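# Swap the gear shaft between lathe-style centres

## Task

Remove the gear shaft currently held between the centres of the closer station and set it down on the bench surface. Then fit the second gear shaft between those same centres so that its gear meshes with the master gear, and release it so that neither gripper is holding anything at the end.

## Robot and tools

Robot: two 6-joint arms, left_arm and right_arm, each with a parallel two-finger gripper. The names are labels only; in the scene frame left_arm sits on the +y side. Nothing may be pushed or dropped off the table, and a loose part may occasionally be nudged by an outside push.

Scene frame: origin on the table top midway between the arms, +x out over the table, +z up. Each result's state line reads `left_arm: ...` | `right_arm: ...` and gives each gripper's end_effector_position (metres) and end_effector_quat_wxyz in this frame. That point lies between the finger pads, about 1 cm short of the fingertips. The fingers extend along the gripper's +z axis and close along its y axis. Printed positions can drift from the truth, more so when an arm reaches far.

Tool execute_actions, argument actions: a list holding at most one item. An empty list ([]) is a pure look that returns the state. An item with "rows" is a motion: rows is a list of 1 to 15 rows, and "steps" (1 to 15, default 15) is how many control steps of 1/30 s it lasts; row k drives step k and the final row repeats to fill the rest. An item with only "steps" (up to 300) is a wait that returns once that many steps have passed since the previous result, counting your reply time. Optional "pictures" (true/false) controls whether camera images come back; by default they do.

Each row is one flat list of 14 numbers covering both arms, even if one arm stays still: left_arm's waist, shoulder, elbow, wrist pitch, wrist yaw, wrist roll, gripper opening, then the same seven for right_arm. The six joint values are absolute target angles in radians in each arm's own joint space, the same numbers the Joint positions line prints; they are not offsets. Stated ranges: waist -2.618 to 3.054, shoulder 0.000 to 3.142, elbow 0.000 to 3.142, wrist pitch -1.571 to 1.571, wrist yaw -1.571 to 1.571, wrist roll -2.094 to 2.094. True ends may differ by up to 0.036 rad either way. A call is rejected outright (nothing sent) if any target exceeds a range end by more than 0.036 rad and is farther out than that joint's last reading. Targets past the real end are clipped to it and a "joint sent to its limit" line appears, possibly referring to an earlier action still running; the absence of that line does not prove there is room left.

The opening is an absolute command from -1 (closed) to +1 (fully open, pad gap 0.094 m). Between the extremes the fingers servo until grip_measured equals your number. grip_measured is the measured opening on that same scale; each gripper has a fixed bias of up to about 1 mm. To hold a part, keep commanding a value under grip_measured: roughly 0.03 below for a firm hold, less for a gentle one. Pad force tops out near 50 to 62 N (lower on some grippers, and weaker on parts under about 2 mm thick); first contact can spike.

Motion limits: each joint's target per step is capped near its measured angle (waist 0.202, shoulder 0.258, elbow 0.238, wrist pitch 0.573, wrist yaw and roll 0.522 rad), and if the targets would shift a gripper over 70 mm in one step, all of that arm's targets are pulled back proportionally. Large moves therefore take several actions. After an action, arms keep heading for the last row sent, including while you think, until they almost stop or a step is HELD; after that only a new action moves them further. Fingers already moving finish their motion.

Result lines: Joint positions and Joint velocities list, per arm, the six joints (rad, rad/s) then the pad gap (m, m/s). "joint command not followed" means the clearance check altered or blocked some joint targets; the rest of the row went through. HELD marks steps on which your row was partly or wholly not sent. MOTOR HOT appears from 75 °C; OVER-TEMPERATURE FAULT lines report a 10 s arm stop at 90 °C or, at 100 °C, motors and gripper going limp so the arm drops. Holding loads heats motors even while idle, so avoid long holds.

Tool zoom_image: camera (one of cam_head_left, cam_head_right, cam_left_wrist, cam_right_wrist; all 504x504) and region [x0, y0, x1, y1] in image pixels from the top-left, no larger than 504 by 504. It returns an enlarged view of that camera's latest image.

Tool finished_scene: scene, the integer number of the current scene. Answering without any tool call ends the run.

Avoid: arms colliding or pressing on each other, slamming or dropping parts, shoving hard against the station or centres, and anything leaving the table. Smooth, economical motion is preferred.

Each tool is called after "Request:" by a JSON object that holds its "api" and its "payload", one argument or row to a line.

## Session

Request:
{"api": "execute_actions", "payload": {
  "actions": []
}}

Scene clock: 0.00 s of 6800.00 s.
left_arm: end_effector_position=(+0.0806, +0.5619, +0.1795) grip_measured=+1.000 end_effector_quat_wxyz=(-0.267, +0.879, -0.382, -0.100) | right_arm: end_effector_position=(+0.2964, -0.0514, +0.1835) grip_measured=+1.000 end_effector_quat_wxyz=(+0.726, +0.025, +0.687, +0.012)
Joint positions: left_arm=[ 1.36   1.28   1.106 -0.834 -0.141 -1.019  0.094] | right_arm=[ 0.994  1.736  0.498  1.337  0.99  -0.029  0.094]
Joint velocities: left_arm=[-0.007  0.007 -0.002  0.022 -0.037  0.022  0.   ] | right_arm=[-0.002 -0.007 -0.007  0.081  0.066 -0.051  0.   ]
Motor temperatures (°C, as the motors report them): left_arm=[27 27 27 26 24 24] | right_arm=[26 23 23 26 23 25]

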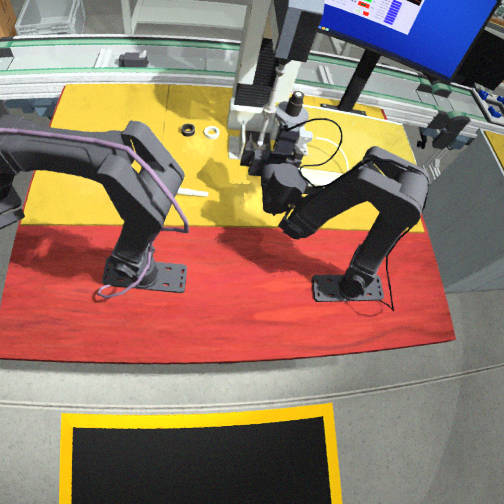

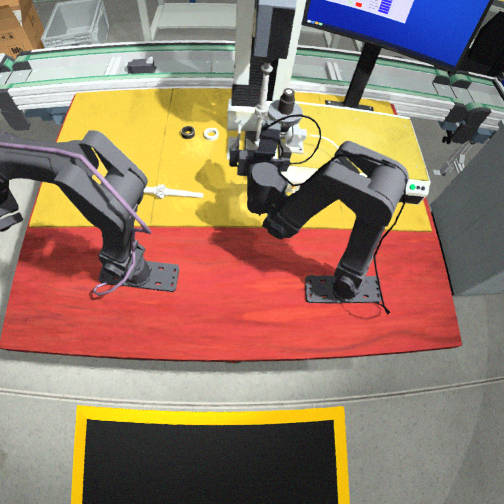

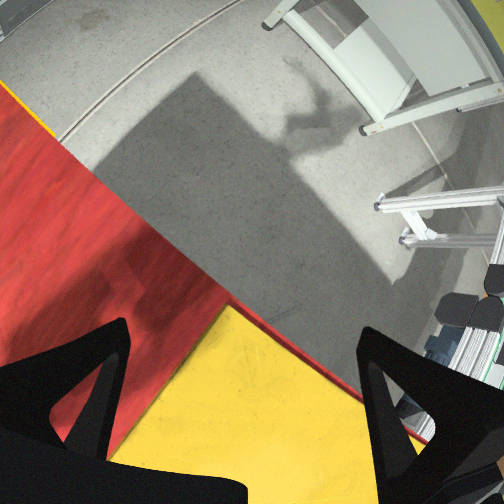

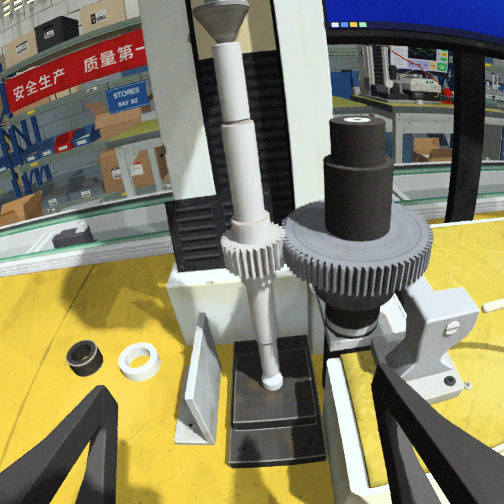

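Request:
{"api": "zoom_image", "payload": {
  "camera": "cam_head_right",
  "region": [130,0,450,230]
}}

Request:
{"api": "execute_actions", "payload": {
  "actions": [
    {"rows":[[0.6,0.8,0.8,-0.8,0,0,1,-0.3,1.0,0.6,0,0,0,1]]}
  ],
  "pictures": false
}}

Request:
{"api": "execute_actions", "payload": {
  "actions": [
    {"steps":90}
  ]
}}

Request:
{"api": "zoom_image", "payload": {
  "camera": "cam_head_left",
  "region": [130,0,450,230]
}}

Region (130, 0, 450, 230) of cam_head_right's 504x504 image, scaled by 1.575, with more detail than that image has; it fills the top 362 rows of this view, and the rest is white.

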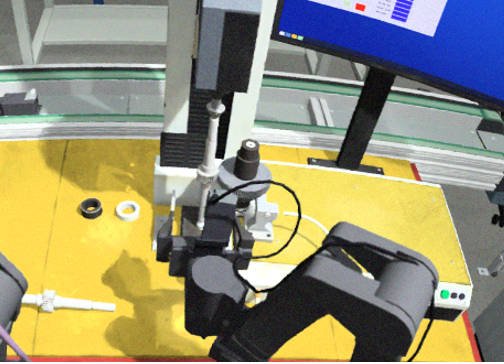

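Scene clock: 12.20 s of 6800.00 s.
left_arm: end_effector_position=(+0.2294, +0.3676, +0.1966) grip_measured=+1.000 end_effector_quat_wxyz=(+0.376, -0.264, +0.884, +0.084) | right_arm: end_effector_position=(+0.3282, -0.3150, +0.2286) grip_measured=+1.000 end_effector_quat_wxyz=(+0.596, +0.053, +0.799, -0.054)
Joint positions: left_arm=[ 0.606  0.799  0.813 -0.793 -0.002 -0.072  0.094] | right_arm=[-0.071  0.998  0.593  0.118  0.061 -0.006  0.094]
Joint velocities: left_arm=[-0.007 -0.007  0.002  0.022  0.11   0.418  0.   ] | right_arm=[-2.127  0.1   -0.002 -0.857 -0.315  0.022  0.   ]
Motor temperatures (°C, as the motors report them): left_arm=[27 28 28 27 24 24] | right_arm=[26 24 24 28 23 25]
Steps of this call (steps 1 to 90: nothing new was sent; then 8.70 s passed at rest; steps 91 to 105: all 15 steps of this action). Readings (joint positions):
91: left_arm=[1.340 1.254 1.074 -0.804 -0.139 -0.955] | right_arm=[0.967 1.699 0.503 1.244 0.908 -0.023]
92: left_arm=[1.290 1.200 1.014 -0.782 -0.126 -0.876] | right_arm=[0.912 1.635 0.517 1.105 0.796 -0.022]
94: left_arm=[1.158 1.060 0.895 -0.782 -0.088 -0.705] | right_arm=[0.769 1.477 0.552 0.870 0.588 -0.018]
98: left_arm=[0.846 0.820 0.813 -0.805 -0.034 -0.329] | right_arm=[0.460 1.129 0.586 0.454 0.252 -0.012]
105: the state above

Scene clock: 15.20 s of 6800.00 s.
left_arm: end_effector_position=(+0.2294, +0.3676, +0.1966) grip_measured=+1.000 end_effector_quat_wxyz=(+0.373, -0.234, +0.892, +0.096) | right_arm: end_effector_position=(+0.3030, -0.3859, +0.2012) grip_measured=+1.000 end_effector_quat_wxyz=(+0.543, +0.137, +0.823, -0.094)
Joint positions: left_arm=[ 0.606  0.799  0.813 -0.793 -0.002 -0.006  0.094] | right_arm=[-0.303  1.002  0.593  0.006  0.012 -0.002  0.094]
Joint velocities: left_arm=[ 0.002 -0.012  0.002 -0.051  0.022  0.007  0.   ] | right_arm=[-0.012 -0.017 -0.017  0.007  0.007 -0.066  0.   ]
Motor temperatures (°C, as the motors report them): left_arm=[27 27 29 28 24 24] | right_arm=[26 24 24 28 23 25]
Steps of this call (steps 1 to 30: the robot went on to your last target; steps 31 to 90: nothing new was sent). Readings (joint positions):
1: left_arm=[0.606 0.799 0.813 -0.793 -0.002 -0.059] | right_arm=[-0.145 1.001 0.593 0.092 0.050 -0.006]
2: left_arm=[0.606 0.799 0.813 -0.793 -0.002 -0.048] | right_arm=[-0.213 1.002 0.593 0.072 0.047 -0.005]
4: left_arm=[0.606 0.799 0.813 -0.793 -0.002 -0.033] | right_arm=[-0.291 1.002 0.593 0.045 0.047 -0.003]
8: left_arm=[0.606 0.799 0.813 -0.793 -0.002 -0.018] | right_arm=[-0.303 1.002 0.593 0.020 0.030 -0.002]
90: the state above
All arms were judged still, so your last target was given up. Only a new action makes them travel on or press farther. Fingers that are still opening or closing keep moving.

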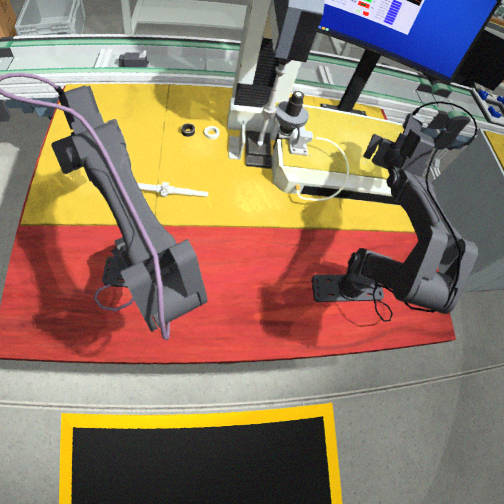

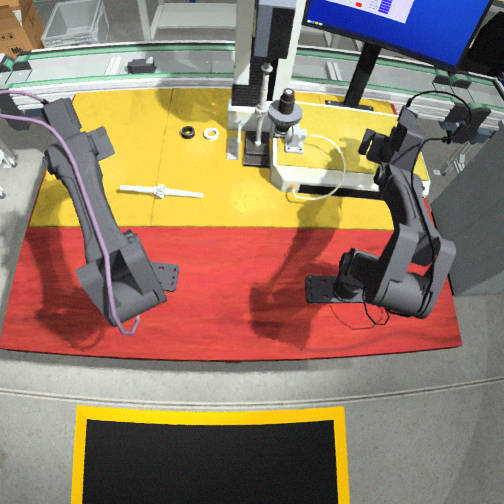

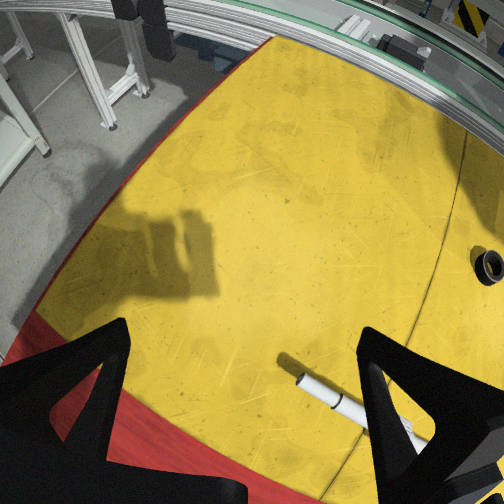

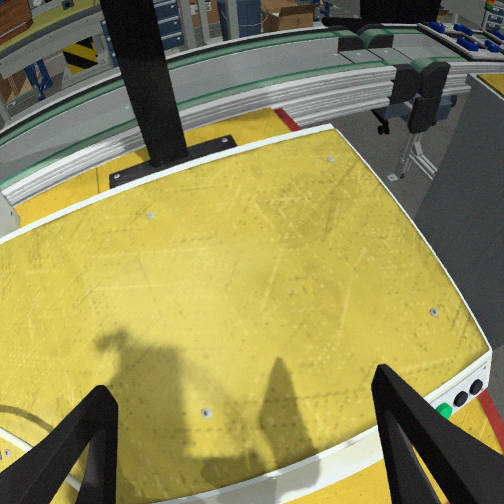

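Region (130, 0, 450, 230) of cam_head_left's 504x504 image, scaled by 1.575, with more detail than that image has; it fills the top 362 rows of this view, and the rest is white.

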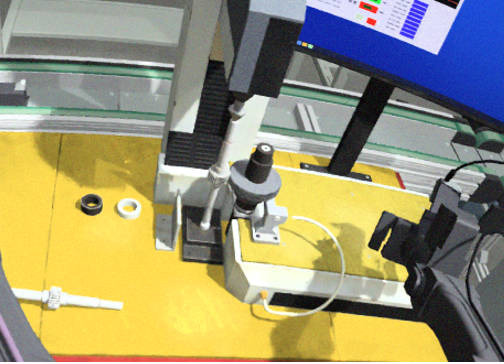

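Request:
{"api": "execute_actions", "payload": {
  "actions": [
    {"rows":[[-0.045,1.2,1.12,-1.2,0,-1.6,0.3,0.994,1.1,0.5,0.7,0.99,0,0]]}
  ],
  "pictures": false
}}

Request:
{"api": "execute_actions", "payload": {
  "actions": [
    {"rows":[[-0.045,1.49,1.12,-1.2,0,-1.6,0.3,0.8,1.72,0.691,1.03,0.78,0,0]]}
  ],
  "pictures": false
}}

Request:
{"api": "execute_actions", "payload": {
  "actions": [
    {"steps":20}
  ]
}}

Scene clock: 31.50 s of 6800.00 s.
left_arm: end_effector_position=(+0.2562, +0.2043, +0.1616) grip_measured=+0.302 end_effector_quat_wxyz=(+0.106, -0.574, +0.805, -0.109) | right_arm: end_effector_position=(+0.2952, -0.1625, +0.2771) grip_measured=+0.002 end_effector_quat_wxyz=(+0.718, +0.080, +0.690, -0.049)
Joint positions: left_arm=[-0.047  1.218  1.106 -1.154  0.01  -1.386  0.061] | right_arm=[0.764 1.108 0.51  0.657 0.925 0.    0.047]
Joint velocities: left_arm=[-0.007  0.012 -0.007 -0.154 -0.007 -1.385 -0.001] | right_arm=[ 2.127  0.012 -0.012  0.183  0.227  0.022 -0.   ]
Motor temperatures (°C, as the motors report them): left_arm=[27 27 29 29 24 24] | right_arm=[26 24 25 30 23 25]
Steps of this call (steps 1 to 90: nothing new was sent; then 12.80 s passed at rest; steps 91 to 105: all 15 steps of this action). Readings (joint positions):
91: left_arm=[0.569 0.836 0.855 -0.866 -0.018 -0.090] | right_arm=[-0.268 1.013 0.573 0.085 0.102 -0.001]
92: left_arm=[0.496 0.912 0.933 -0.955 -0.019 -0.191] | right_arm=[-0.204 1.039 0.552 0.198 0.210 0.000]
94: left_arm=[0.347 1.078 1.066 -1.018 -0.017 -0.390] | right_arm=[-0.057 1.089 0.524 0.368 0.407 0.000]
98: left_arm=[0.056 1.218 1.106 -1.069 -0.008 -0.788] | right_arm=[0.241 1.108 0.510 0.545 0.734 0.000]
105: the state above

Scene clock: 32.00 s of 6800.00 s.
left_arm: end_effector_position=(+0.2567, +0.2042, +0.0958) grip_measured=+0.302 end_effector_quat_wxyz=(+0.003, +0.660, -0.752, +0.005) | right_arm: end_effector_position=(+0.3611, -0.0524, +0.1777) grip_measured=+0.002 end_effector_quat_wxyz=(+0.687, -0.020, +0.726, -0.020)
Joint positions: left_arm=[-0.047  1.509  1.118 -1.176  0.01  -1.586  0.061] | right_arm=[0.812 1.749 0.684 0.986 0.79  0.    0.047]
Joint velocities: left_arm=[-0.012  0.002 -0.002 -0.007  0.125 -0.051 -0.   ] | right_arm=[-0.007 -0.149  0.007  0.227 -0.037 -0.095 -0.   ]
Motor temperatures (°C, as the motors report them): left_arm=[27 27 29 29 24 24] | right_arm=[26 24 25 30 23 25]
Steps of this call (steps 1 to 15: all 15 steps of this action). Readings (joint positions):
1: left_arm=[-0.047 1.246 1.113 -1.169 0.010 -1.429] | right_arm=[0.812 1.139 0.524 0.702 0.910 0.000]
2: left_arm=[-0.047 1.299 1.127 -1.177 0.010 -1.462] | right_arm=[0.821 1.213 0.568 0.769 0.886 0.000]
4: left_arm=[-0.047 1.426 1.130 -1.171 0.010 -1.509] | right_arm=[0.815 1.387 0.662 0.886 0.849 0.000]
8: left_arm=[-0.047 1.518 1.118 -1.172 0.010 -1.559] | right_arm=[0.812 1.683 0.699 0.975 0.807 0.000]
15: the state above

Scene clock: 32.67 s of 6800.00 s.
left_arm: end_effector_position=(+0.2567, +0.2042, +0.0958) grip_measured=+0.302 end_effector_quat_wxyz=(+0.003, +0.662, -0.749, +0.005) | right_arm: end_effector_position=(+0.3610, -0.0525, +0.1855) grip_measured=+0.002 end_effector_quat_wxyz=(+0.695, -0.012, +0.719, -0.012)
Joint positions: left_arm=[-0.047  1.509  1.118 -1.176  0.01  -1.593  0.061] | right_arm=[0.812 1.742 0.684 1.011 0.79  0.    0.047]
Joint velocities: left_arm=[ 0.002 -0.017 -0.027  0.051  0.051 -0.081  0.001] | right_arm=[ 0.007  0.007  0.017  0.007 -0.007 -0.037  0.   ]
Motor temperatures (°C, as the motors report them): left_arm=[27 27 29 29 24 24] | right_arm=[26 24 25 30 23 25]
Steps of this call (steps 1 to 20: the robot went on to your last target). Readings (joint positions):
1: left_arm=[-0.047 1.509 1.118 -1.176 0.010 -1.588] | right_arm=[0.812 1.745 0.684 0.992 0.790 0.000]
2: left_arm=[-0.047 1.509 1.118 -1.176 0.010 -1.589] | right_arm=[0.812 1.743 0.684 0.998 0.790 0.000]
4: left_arm=[-0.047 1.509 1.118 -1.176 0.010 -1.590] | right_arm=[0.812 1.742 0.684 1.006 0.790 0.000]
8: left_arm=[-0.047 1.509 1.118 -1.176 0.010 -1.592] | right_arm=[0.812 1.742 0.684 1.009 0.790 0.000]
20: the state above

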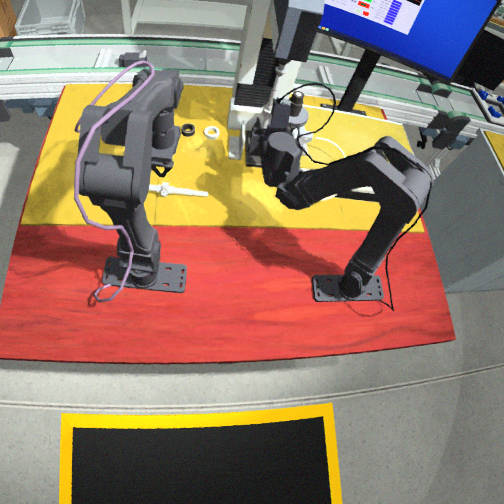

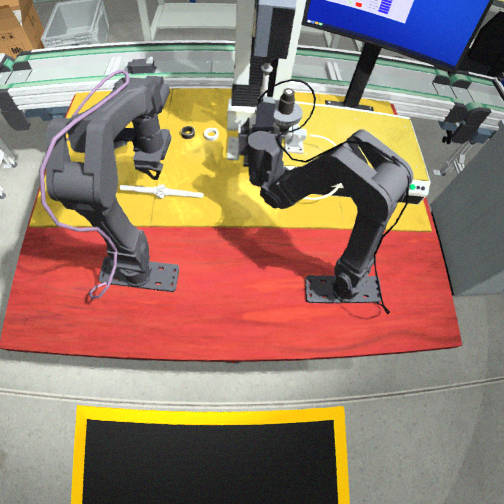

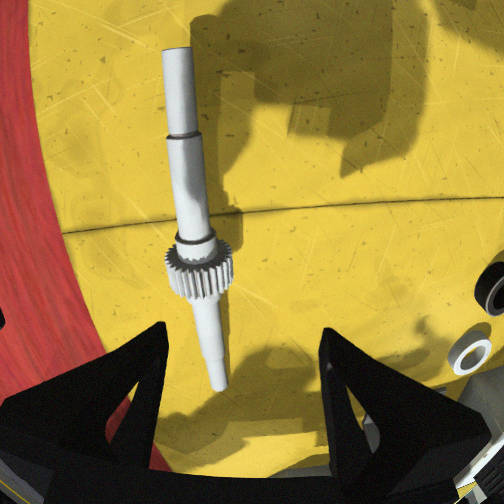

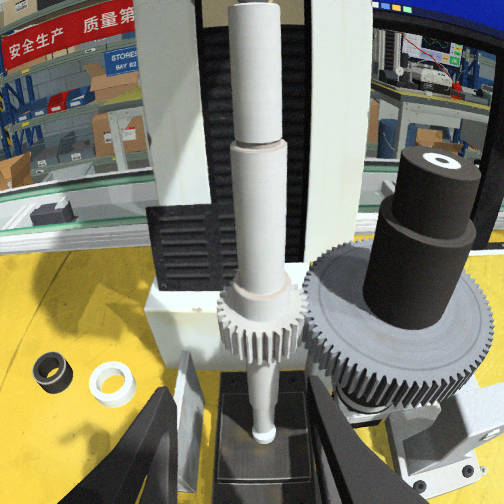

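Request:
{"api": "execute_actions", "payload": {
  "actions": [
    {"rows":[[0.09,1.40,0.88,-1.05,0,-1.6,0.3,0.75,1.69,0.79,0.94,0.73,0,0],[0.09,1.40,0.88,-1.05,0,-1.6,0.3,0.75,1.69,0.79,0.94,0.73,0,0],[0.09,1.40,0.88,-1.05,0,-1.6,0.3,0.75,1.69,0.79,0.94,0.73,0,0],[0.09,1.40,0.88,-1.05,0,-1.6,0.3,0.7,1.735,0.845,0.935,0.68,0,0]]}
  ]
}}

Scene clock: 44.47 s of 6800.00 s.
left_arm: end_effector_position=(+0.2193, +0.2404, +0.0579) grip_measured=+0.302 end_effector_quat_wxyz=(+0.013, +0.713, -0.701, -0.009) | right_arm: end_effector_position=(+0.4023, -0.0679, +0.2291) grip_measured=+0.002 end_effector_quat_wxyz=(+0.717, +0.016, +0.697, +0.000)
Joint positions: left_arm=[ 0.092  1.421  0.885 -1.067  0.006 -1.595  0.061] | right_arm=[0.698 1.734 0.821 0.949 0.698 0.    0.047]
Joint velocities: left_arm=[-0.017  0.012  0.017  0.007  0.066  0.066 -0.001] | right_arm=[ 0.002  0.007 -0.012 -0.007  0.081 -0.022  0.001]
Motor temperatures (°C, as the motors report them): left_arm=[27 29 29 28 24 24] | right_arm=[26 26 25 31 23 25]
Steps of this call (steps 1 to 15: the robot went on to your last target; steps 16 to 90: nothing new was sent; then 8.30 s passed at rest; steps 91 to 105: all 15 steps of this action). Readings (joint positions):
91: left_arm=[-0.029 1.491 1.082 -1.136 0.018 -1.593] | right_arm=[0.806 1.739 0.692 0.997 0.782 0.000]
92: left_arm=[0.008 1.459 1.021 -1.095 0.020 -1.593] | right_arm=[0.794 1.738 0.709 0.978 0.771 0.000]
94: left_arm=[0.076 1.423 0.926 -1.090 0.009 -1.594] | right_arm=[0.762 1.733 0.750 0.963 0.752 0.000]
98: left_arm=[0.092 1.421 0.885 -1.088 0.006 -1.595] | right_arm=[0.702 1.734 0.820 0.957 0.718 0.000]
105: the state above

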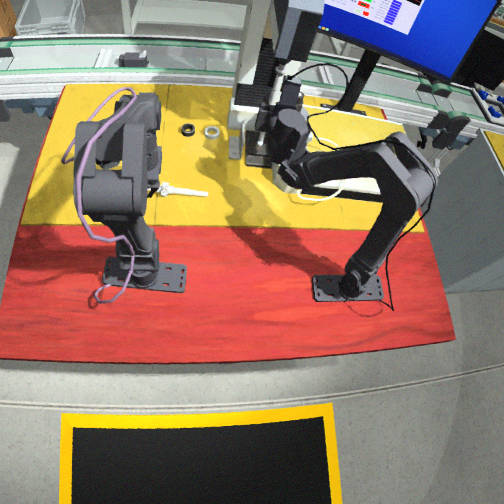

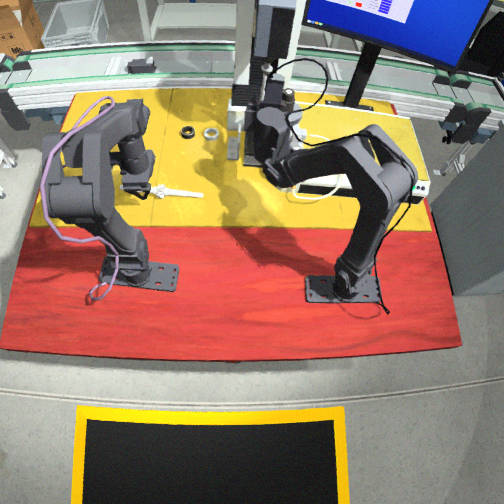

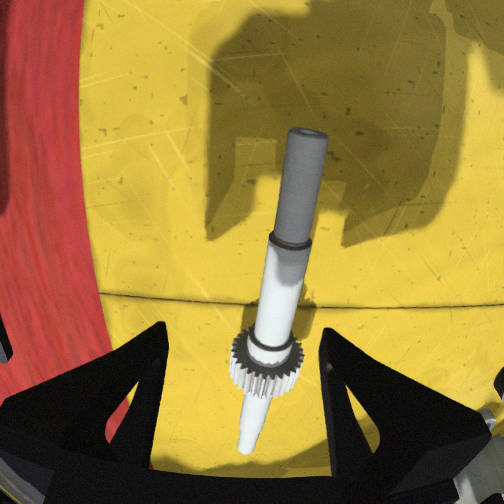

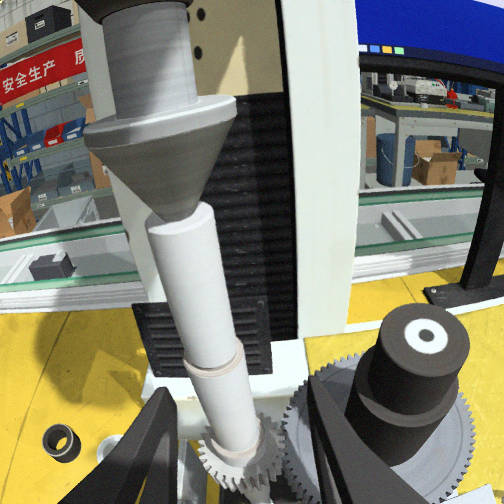

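Request:
{"api": "execute_actions", "payload": {
  "actions": [
    {"rows":[[0.09,1.50,0.84,-0.87,0,-1.48,0.7,0.712,1.81,0.86,0.96,0.66,0,0]]}
  ]
}}

Scene clock: 49.83 s of 6800.00 s.
left_arm: end_effector_position=(+0.2492, +0.2402, +0.0361) grip_measured=+0.698 end_effector_quat_wxyz=(-0.015, +0.675, -0.737, +0.018) | right_arm: end_effector_position=(+0.4066, -0.0518, +0.2080) grip_measured=+0.002 end_effector_quat_wxyz=(+0.707, -0.009, +0.707, +0.005)
Joint positions: left_arm=[ 0.092  1.494  0.857 -0.888  0.006 -1.491  0.08 ] | right_arm=[ 0.71   1.802  0.834  0.969  0.667 -0.006  0.047]
Joint velocities: left_arm=[-0.012 -0.012 -0.012  0.007 -0.007  0.022  0.   ] | right_arm=[-0.007 -0.017  0.012  0.007  0.022  0.022 -0.   ]
Motor temperatures (°C, as the motors report them): left_arm=[27 29 29 28 24 24] | right_arm=[26 26 25 31 23 25]
Steps of this call (steps 1 to 15: the robot went on to your last target; steps 16 to 90: nothing new was sent; then 1.87 s passed at rest; steps 91 to 105: all 15 steps of this action). Readings (joint positions):
91: left_arm=[0.092 1.427 0.882 -1.045 0.006 -1.578] | right_arm=[0.698 1.742 0.823 0.952 0.691 0.000]
92: left_arm=[0.092 1.440 0.877 -1.014 0.006 -1.560] | right_arm=[0.698 1.756 0.828 0.958 0.689 0.000]
94: left_arm=[0.092 1.475 0.868 -0.960 0.006 -1.533] | right_arm=[0.700 1.788 0.833 0.961 0.681 -0.003]
98: left_arm=[0.092 1.494 0.857 -0.913 0.006 -1.506] | right_arm=[0.709 1.802 0.834 0.969 0.670 -0.006]
105: the state above

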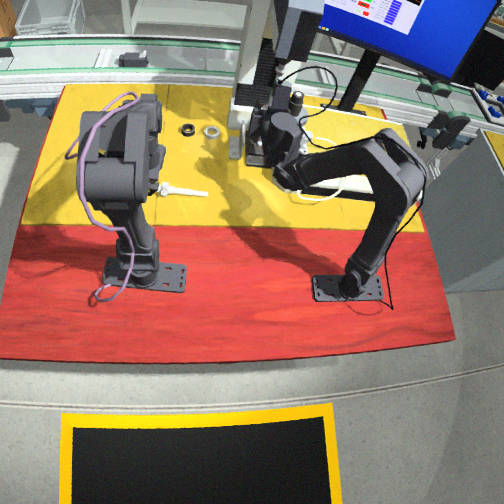

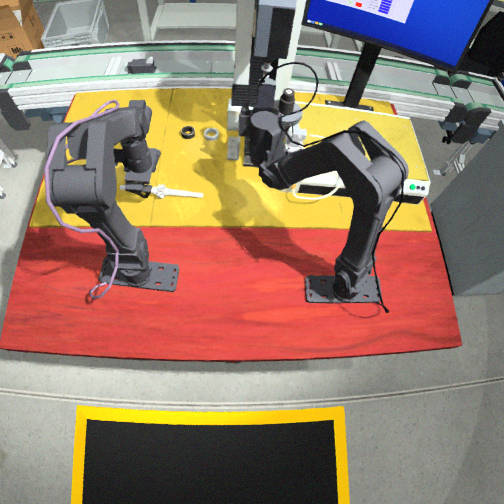

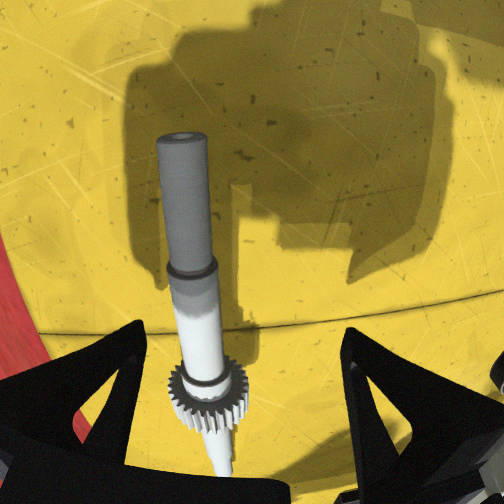

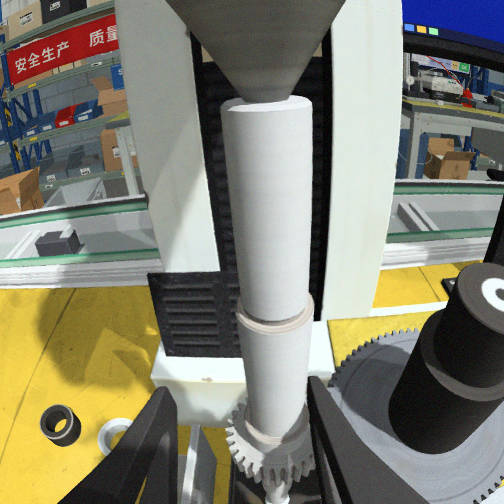

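Request:
{"api": "execute_actions", "payload": {
  "actions": [
    {"rows":[[0.09,1.525,0.782,-0.84,0,-1.5,0.5,0.663,1.855,0.92,0.945,0.625,0,0]]}
  ]
}}

Scene clock: 56.13 s of 6800.00 s.
left_arm: end_effector_position=(+0.2343, +0.2403, +0.0178) grip_measured=+0.502 end_effector_quat_wxyz=(+0.002, +0.677, -0.736, +0.002) | right_arm: end_effector_position=(+0.4209, -0.0518, +0.2101) grip_measured=+0.001 end_effector_quat_wxyz=(+0.710, -0.003, +0.704, +0.007)
Joint positions: left_arm=[ 0.092  1.514  0.797 -0.854  0.006 -1.493  0.071] | right_arm=[ 0.687  1.84   0.885  0.967  0.651 -0.001  0.047]
Joint velocities: left_arm=[ 0.002 -0.012  0.002 -0.066  0.007  0.051  0.   ] | right_arm=[ 0.002 -0.002 -0.017 -0.007 -0.095 -0.007  0.   ]
Motor temperatures (°C, as the motors report them): left_arm=[27 28 29 27 24 24] | right_arm=[26 26 26 31 23 25]
Steps of this call (steps 1 to 15: the robot went on to your last target; steps 16 to 90: nothing new was sent; then 2.80 s passed at rest; steps 91 to 105: all 15 steps of this action). Readings (joint positions):
91: left_arm=[0.092 1.494 0.850 -0.873 0.006 -1.488] | right_arm=[0.706 1.808 0.841 0.969 0.665 -0.006]
92: left_arm=[0.092 1.496 0.837 -0.862 0.006 -1.489] | right_arm=[0.702 1.818 0.857 0.967 0.665 -0.004]
94: left_arm=[0.092 1.504 0.813 -0.858 0.006 -1.490] | right_arm=[0.691 1.836 0.878 0.967 0.656 -0.002]
98: left_arm=[0.092 1.514 0.797 -0.858 0.006 -1.492] | right_arm=[0.687 1.840 0.885 0.967 0.651 -0.001]
105: the state above

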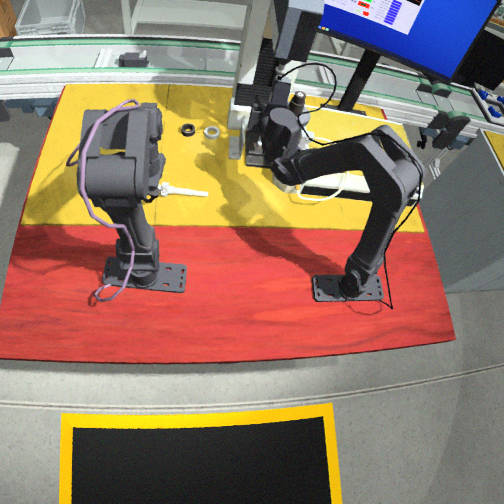

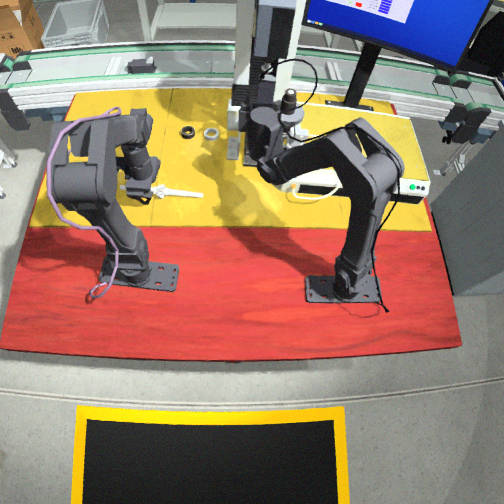

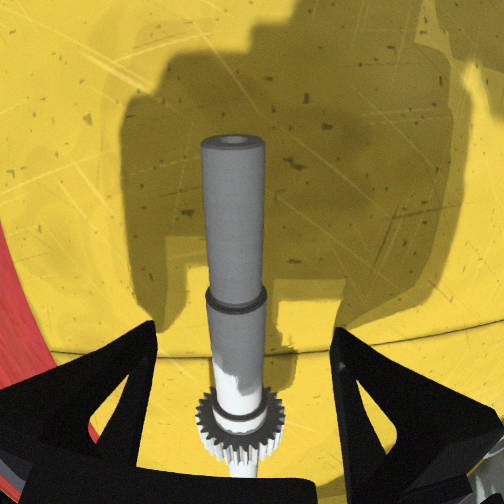

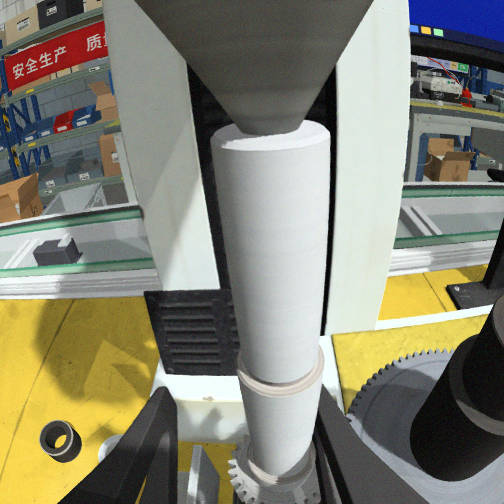

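Request:
{"api": "execute_actions", "payload": {
  "actions": [
    {"rows":[[0.09,1.525,0.782,-0.84,0,-1.5,-0.7,0.65,1.86,0.87,0.98,0.65,0,0]]}
  ],
  "pictures": false
}}

Request:
{"api": "execute_actions", "payload": {
  "actions": [
    {"rows":[[0.09,1.3,0.782,-0.84,0,-1.5,-0.7,0.65,1.86,0.87,0.98,0.65,0,-0.7]]}
  ],
  "pictures": false
}}

Request:
{"api": "execute_actions", "payload": {
  "actions": [
    {"rows":[[0.09,1.0,0.7,-0.4,0,-1,-0.7,0.66,1.80,0.93,0.93,0.65,0,-0.7]]}
  ]
}}

Scene clock: 62.27 s of 6800.00 s.
left_arm: end_effector_position=(+0.2350, +0.2402, +0.0178) grip_measured=-0.667 end_effector_quat_wxyz=(+0.001, +0.677, -0.736, +0.003) | right_arm: end_effector_position=(+0.4210, -0.0521, +0.2105) grip_measured=+0.001 end_effector_quat_wxyz=(+0.711, -0.001, +0.703, +0.009)
Joint positions: left_arm=[ 0.092  1.514  0.796 -0.85   0.006 -1.495  0.016] | right_arm=[0.686 1.84  0.885 0.969 0.651 0.003 0.047]
Joint velocities: left_arm=[-0.002  0.012 -0.002  0.066 -0.007 -0.066 -0.001] | right_arm=[ 0.007  0.012  0.012  0.051 -0.037 -0.051 -0.   ]
Motor temperatures (°C, as the motors report them): left_arm=[27 28 29 27 24 24] | right_arm=[26 26 26 31 23 25]
Steps of this call (steps 1 to 15: the robot went on to your last target; steps 16 to 90: nothing new was sent; then 2.63 s passed at rest; steps 91 to 105: all 15 steps of this action). Readings (joint positions):
91: left_arm=[0.092 1.514 0.797 -0.853 0.006 -1.494] | right_arm=[0.686 1.840 0.885 0.968 0.651 -0.000]
92: left_arm=[0.092 1.514 0.797 -0.853 0.006 -1.494] | right_arm=[0.686 1.840 0.885 0.968 0.651 0.000]
94: left_arm=[0.092 1.514 0.797 -0.853 0.006 -1.494] | right_arm=[0.686 1.840 0.885 0.968 0.651 0.001]
98: left_arm=[0.092 1.514 0.796 -0.850 0.006 -1.495] | right_arm=[0.686 1.840 0.885 0.969 0.651 0.002]
105: the state above

Scene clock: 62.77 s of 6800.00 s.
left_arm: end_effector_position=(+0.2443, +0.2421, +0.0557) grip_measured=-0.667 end_effector_quat_wxyz=(-0.069, +0.675, -0.732, +0.061) | right_arm: end_effector_position=(+0.4226, -0.0648, +0.2110) grip_measured=-0.549 end_effector_quat_wxyz=(+0.713, +0.018, +0.700, -0.006)
Joint positions: left_arm=[ 0.092  1.311  0.774 -0.849 -0.005 -1.495  0.016] | right_arm=[0.673 1.84  0.876 0.987 0.684 0.002 0.021]
Joint velocities: left_arm=[ 0.002 -0.002 -0.007 -0.007 -0.007 -0.037  0.001] | right_arm=[-0.012  0.002  0.002 -0.007 -0.051  0.007  0.001]
Motor temperatures (°C, as the motors report them): left_arm=[27 28 29 27 24 24] | right_arm=[26 26 26 31 23 25]
Steps of this call (steps 1 to 15: all 15 steps of this action). Readings (joint positions):
1: left_arm=[0.092 1.492 0.791 -0.845 0.006 -1.495] | right_arm=[0.684 1.840 0.884 0.969 0.662 0.001]
2: left_arm=[0.092 1.447 0.778 -0.843 0.002 -1.495] | right_arm=[0.677 1.840 0.880 0.975 0.682 -0.001]
4: left_arm=[0.092 1.357 0.774 -0.854 -0.002 -1.495] | right_arm=[0.673 1.840 0.876 0.987 0.684 0.002]
8: left_arm=[0.092 1.311 0.774 -0.846 -0.003 -1.495] | right_arm=[0.673 1.840 0.876 0.987 0.684 0.002]
15: the state above

Scene clock: 63.27 s of 6800.00 s.
left_arm: end_effector_position=(+0.3097, +0.2422, +0.1419) grip_measured=-0.666 end_effector_quat_wxyz=(+0.327, -0.451, +0.811, -0.180) | right_arm: end_effector_position=(+0.4226, -0.0642, +0.2108) grip_measured=-0.549 end_effector_quat_wxyz=(+0.707, +0.015, +0.707, -0.006)
Joint positions: left_arm=[ 0.092  1.016  0.69  -0.48  -0.008 -1.018  0.016] | right_arm=[0.673 1.826 0.884 0.941 0.68  0.013 0.021]
Joint velocities: left_arm=[ 0.002 -0.007  0.017  0.051 -0.037  0.081  0.   ] | right_arm=[-0.012 -0.017  0.002 -0.081 -0.007 -0.037 -0.   ]
Motor temperatures (°C, as the motors report them): left_arm=[27 28 29 28 24 24] | right_arm=[26 26 26 31 23 25]
Steps of this call (steps 1 to 15: all 15 steps of this action). Readings (joint positions):
1: left_arm=[0.092 1.284 0.754 -0.804 -0.005 -1.427] | right_arm=[0.673 1.837 0.876 0.982 0.683 0.002]
2: left_arm=[0.092 1.230 0.720 -0.742 -0.006 -1.352] | right_arm=[0.673 1.833 0.878 0.971 0.680 0.004]
4: left_arm=[0.092 1.115 0.691 -0.669 -0.008 -1.236] | right_arm=[0.673 1.829 0.881 0.955 0.680 0.008]
8: left_arm=[0.092 1.016 0.690 -0.525 -0.008 -1.096] | right_arm=[0.673 1.827 0.883 0.944 0.680 0.012]
15: the state above

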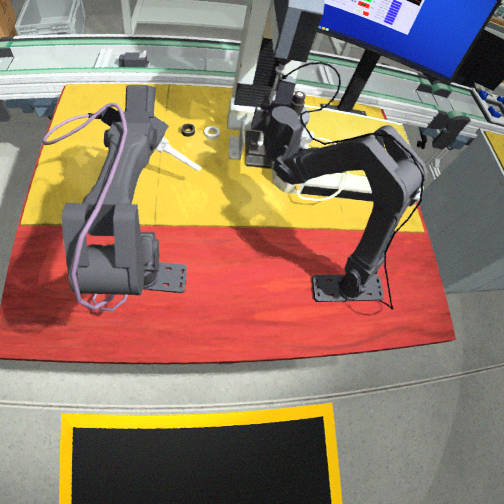

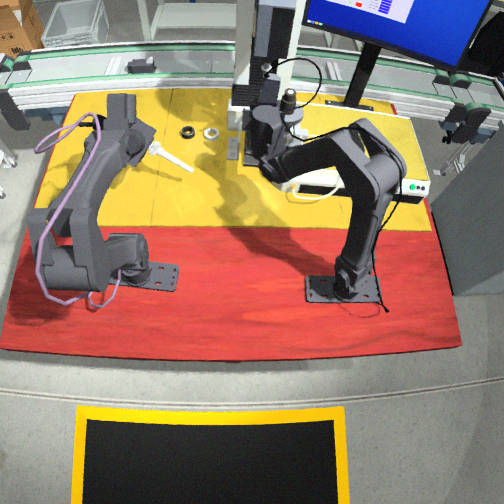

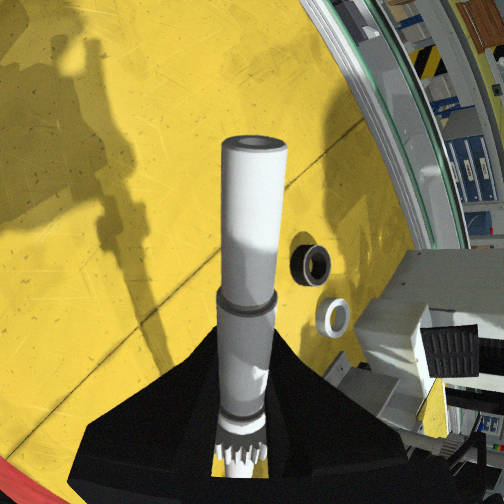

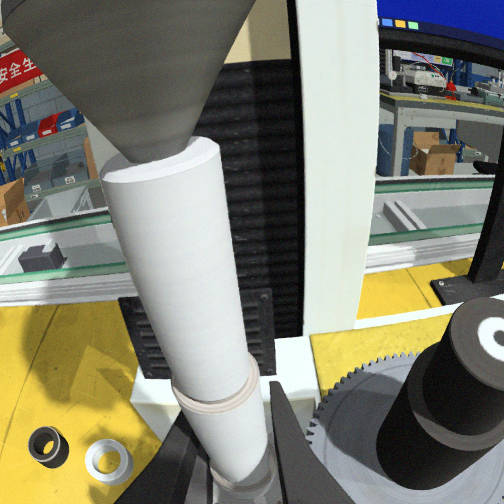

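Request:
{"api": "execute_actions", "payload": {
  "actions": [
    {"rows":[[0.09,0.8,0.7,0.1,0,0,-0.7,0.685,1.79,0.92,0.91,0.65,0,-0.3]]}
  ]
}}

Request:
{"api": "execute_actions", "payload": {
  "actions": [
    {"rows":[[0.09,0.8,0.7,0.1,0,0,-0.7,0.685,1.79,0.92,0.91,0.65,0,-0.75]]}
  ]
}}

Scene clock: 67.13 s of 6800.00 s.
left_arm: end_effector_position=(+0.3429, +0.2419, +0.2829) grip_measured=-0.665 end_effector_quat_wxyz=(+0.631, -0.047, +0.774, -0.038) | right_arm: end_effector_position=(+0.4199, -0.0590, +0.2111) grip_measured=-0.302 end_effector_quat_wxyz=(+0.704, +0.006, +0.711, -0.002)
Joint positions: left_arm=[ 0.092  0.833  0.669 -0.039 -0.007 -0.122  0.016] | right_arm=[0.682 1.816 0.884 0.92  0.672 0.014 0.033]
Joint velocities: left_arm=[ 0.012 -0.027 -0.012  0.374  0.022  0.784 -0.   ] | right_arm=[-0.007 -0.002  0.007 -0.037  0.037 -0.095  0.   ]
Motor temperatures (°C, as the motors report them): left_arm=[27 28 29 29 24 24] | right_arm=[26 27 26 31 23 25]
Steps of this call (steps 1 to 30: the robot went on to your last target; steps 31 to 90: nothing new was sent; then 0.37 s passed at rest; steps 91 to 105: all 15 steps of this action). Readings (joint positions):
91: left_arm=[0.092 1.007 0.684 -0.458 -0.007 -0.956] | right_arm=[0.675 1.824 0.884 0.938 0.674 0.015]
92: left_arm=[0.092 0.990 0.675 -0.429 -0.007 -0.902] | right_arm=[0.680 1.822 0.884 0.934 0.670 0.014]
94: left_arm=[0.092 0.950 0.669 -0.371 -0.007 -0.792] | right_arm=[0.682 1.818 0.884 0.925 0.673 0.014]
98: left_arm=[0.092 0.882 0.669 -0.231 -0.007 -0.529] | right_arm=[0.682 1.816 0.884 0.921 0.673 0.014]
105: the state above

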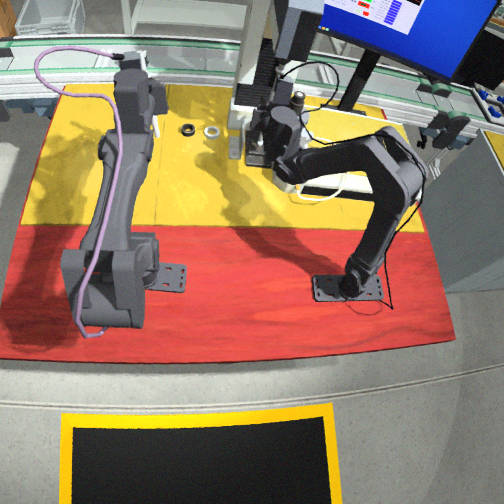

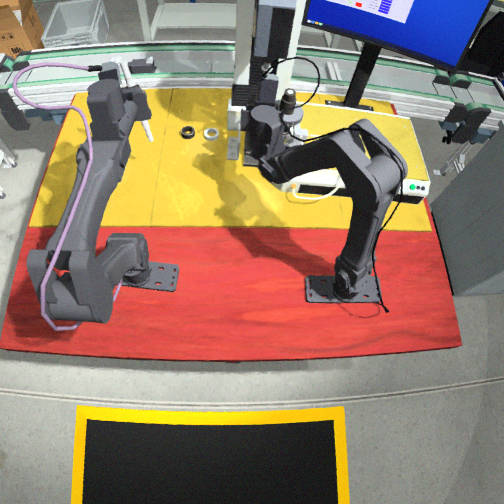

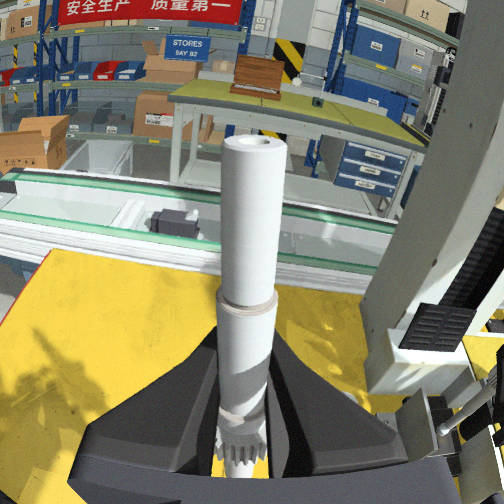

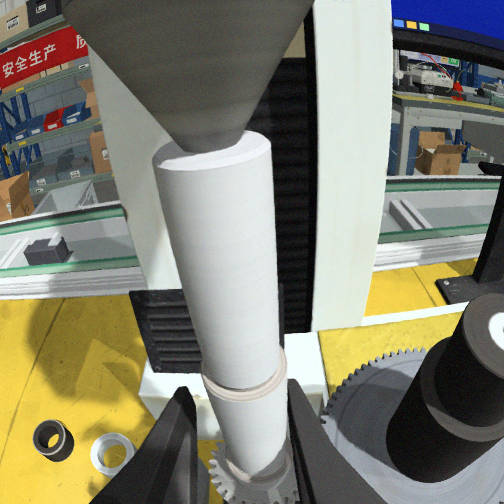

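Scene clock: 67.63 s of 6800.00 s.
left_arm: end_effector_position=(+0.3441, +0.2419, +0.2890) grip_measured=-0.665 end_effector_quat_wxyz=(+0.641, -0.004, +0.767, -0.003) | right_arm: end_effector_position=(+0.4201, -0.0639, +0.2110) grip_measured=-0.577 end_effector_quat_wxyz=(+0.702, +0.013, +0.712, -0.012)
Joint positions: left_arm=[ 0.092  0.833  0.669 -0.014 -0.007 -0.01   0.016] | right_arm=[0.68  1.813 0.884 0.913 0.692 0.012 0.02 ]
Joint velocities: left_arm=[ 0.012  0.007  0.007  0.022 -0.037  0.022  0.   ] | right_arm=[ 0.002 -0.022 -0.012 -0.007 -0.066  0.037 -0.   ]
Motor temperatures (°C, as the motors report them): left_arm=[27 28 29 30 24 24] | right_arm=[26 27 26 31 23 25]
Steps of this call (steps 1 to 15: all 15 steps of this action). Readings (joint positions):
1: left_arm=[0.092 0.833 0.669 -0.028 -0.007 -0.098] | right_arm=[0.682 1.816 0.884 0.920 0.684 0.011]
2: left_arm=[0.092 0.833 0.669 -0.022 -0.007 -0.079] | right_arm=[0.678 1.814 0.884 0.917 0.689 0.012]
4: left_arm=[0.092 0.833 0.669 -0.017 -0.007 -0.052] | right_arm=[0.680 1.813 0.884 0.913 0.692 0.012]
8: left_arm=[0.092 0.833 0.669 -0.015 -0.007 -0.024] | right_arm=[0.680 1.813 0.884 0.913 0.692 0.012]
15: the state above

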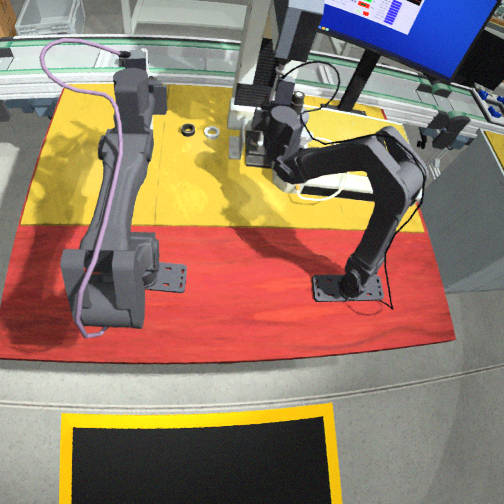

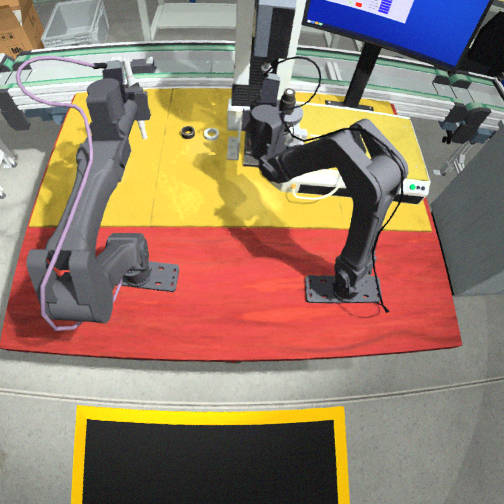

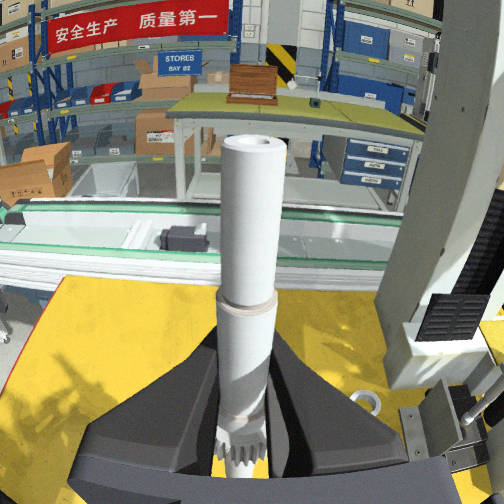

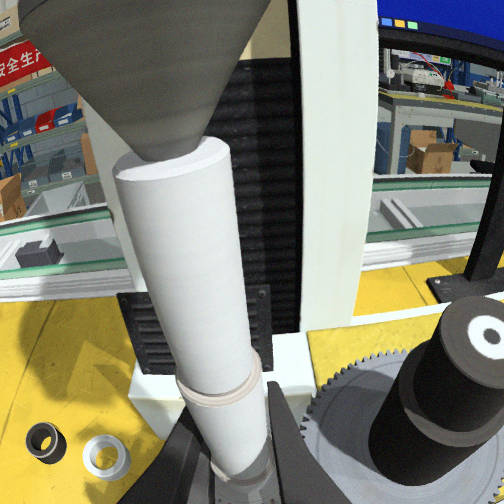

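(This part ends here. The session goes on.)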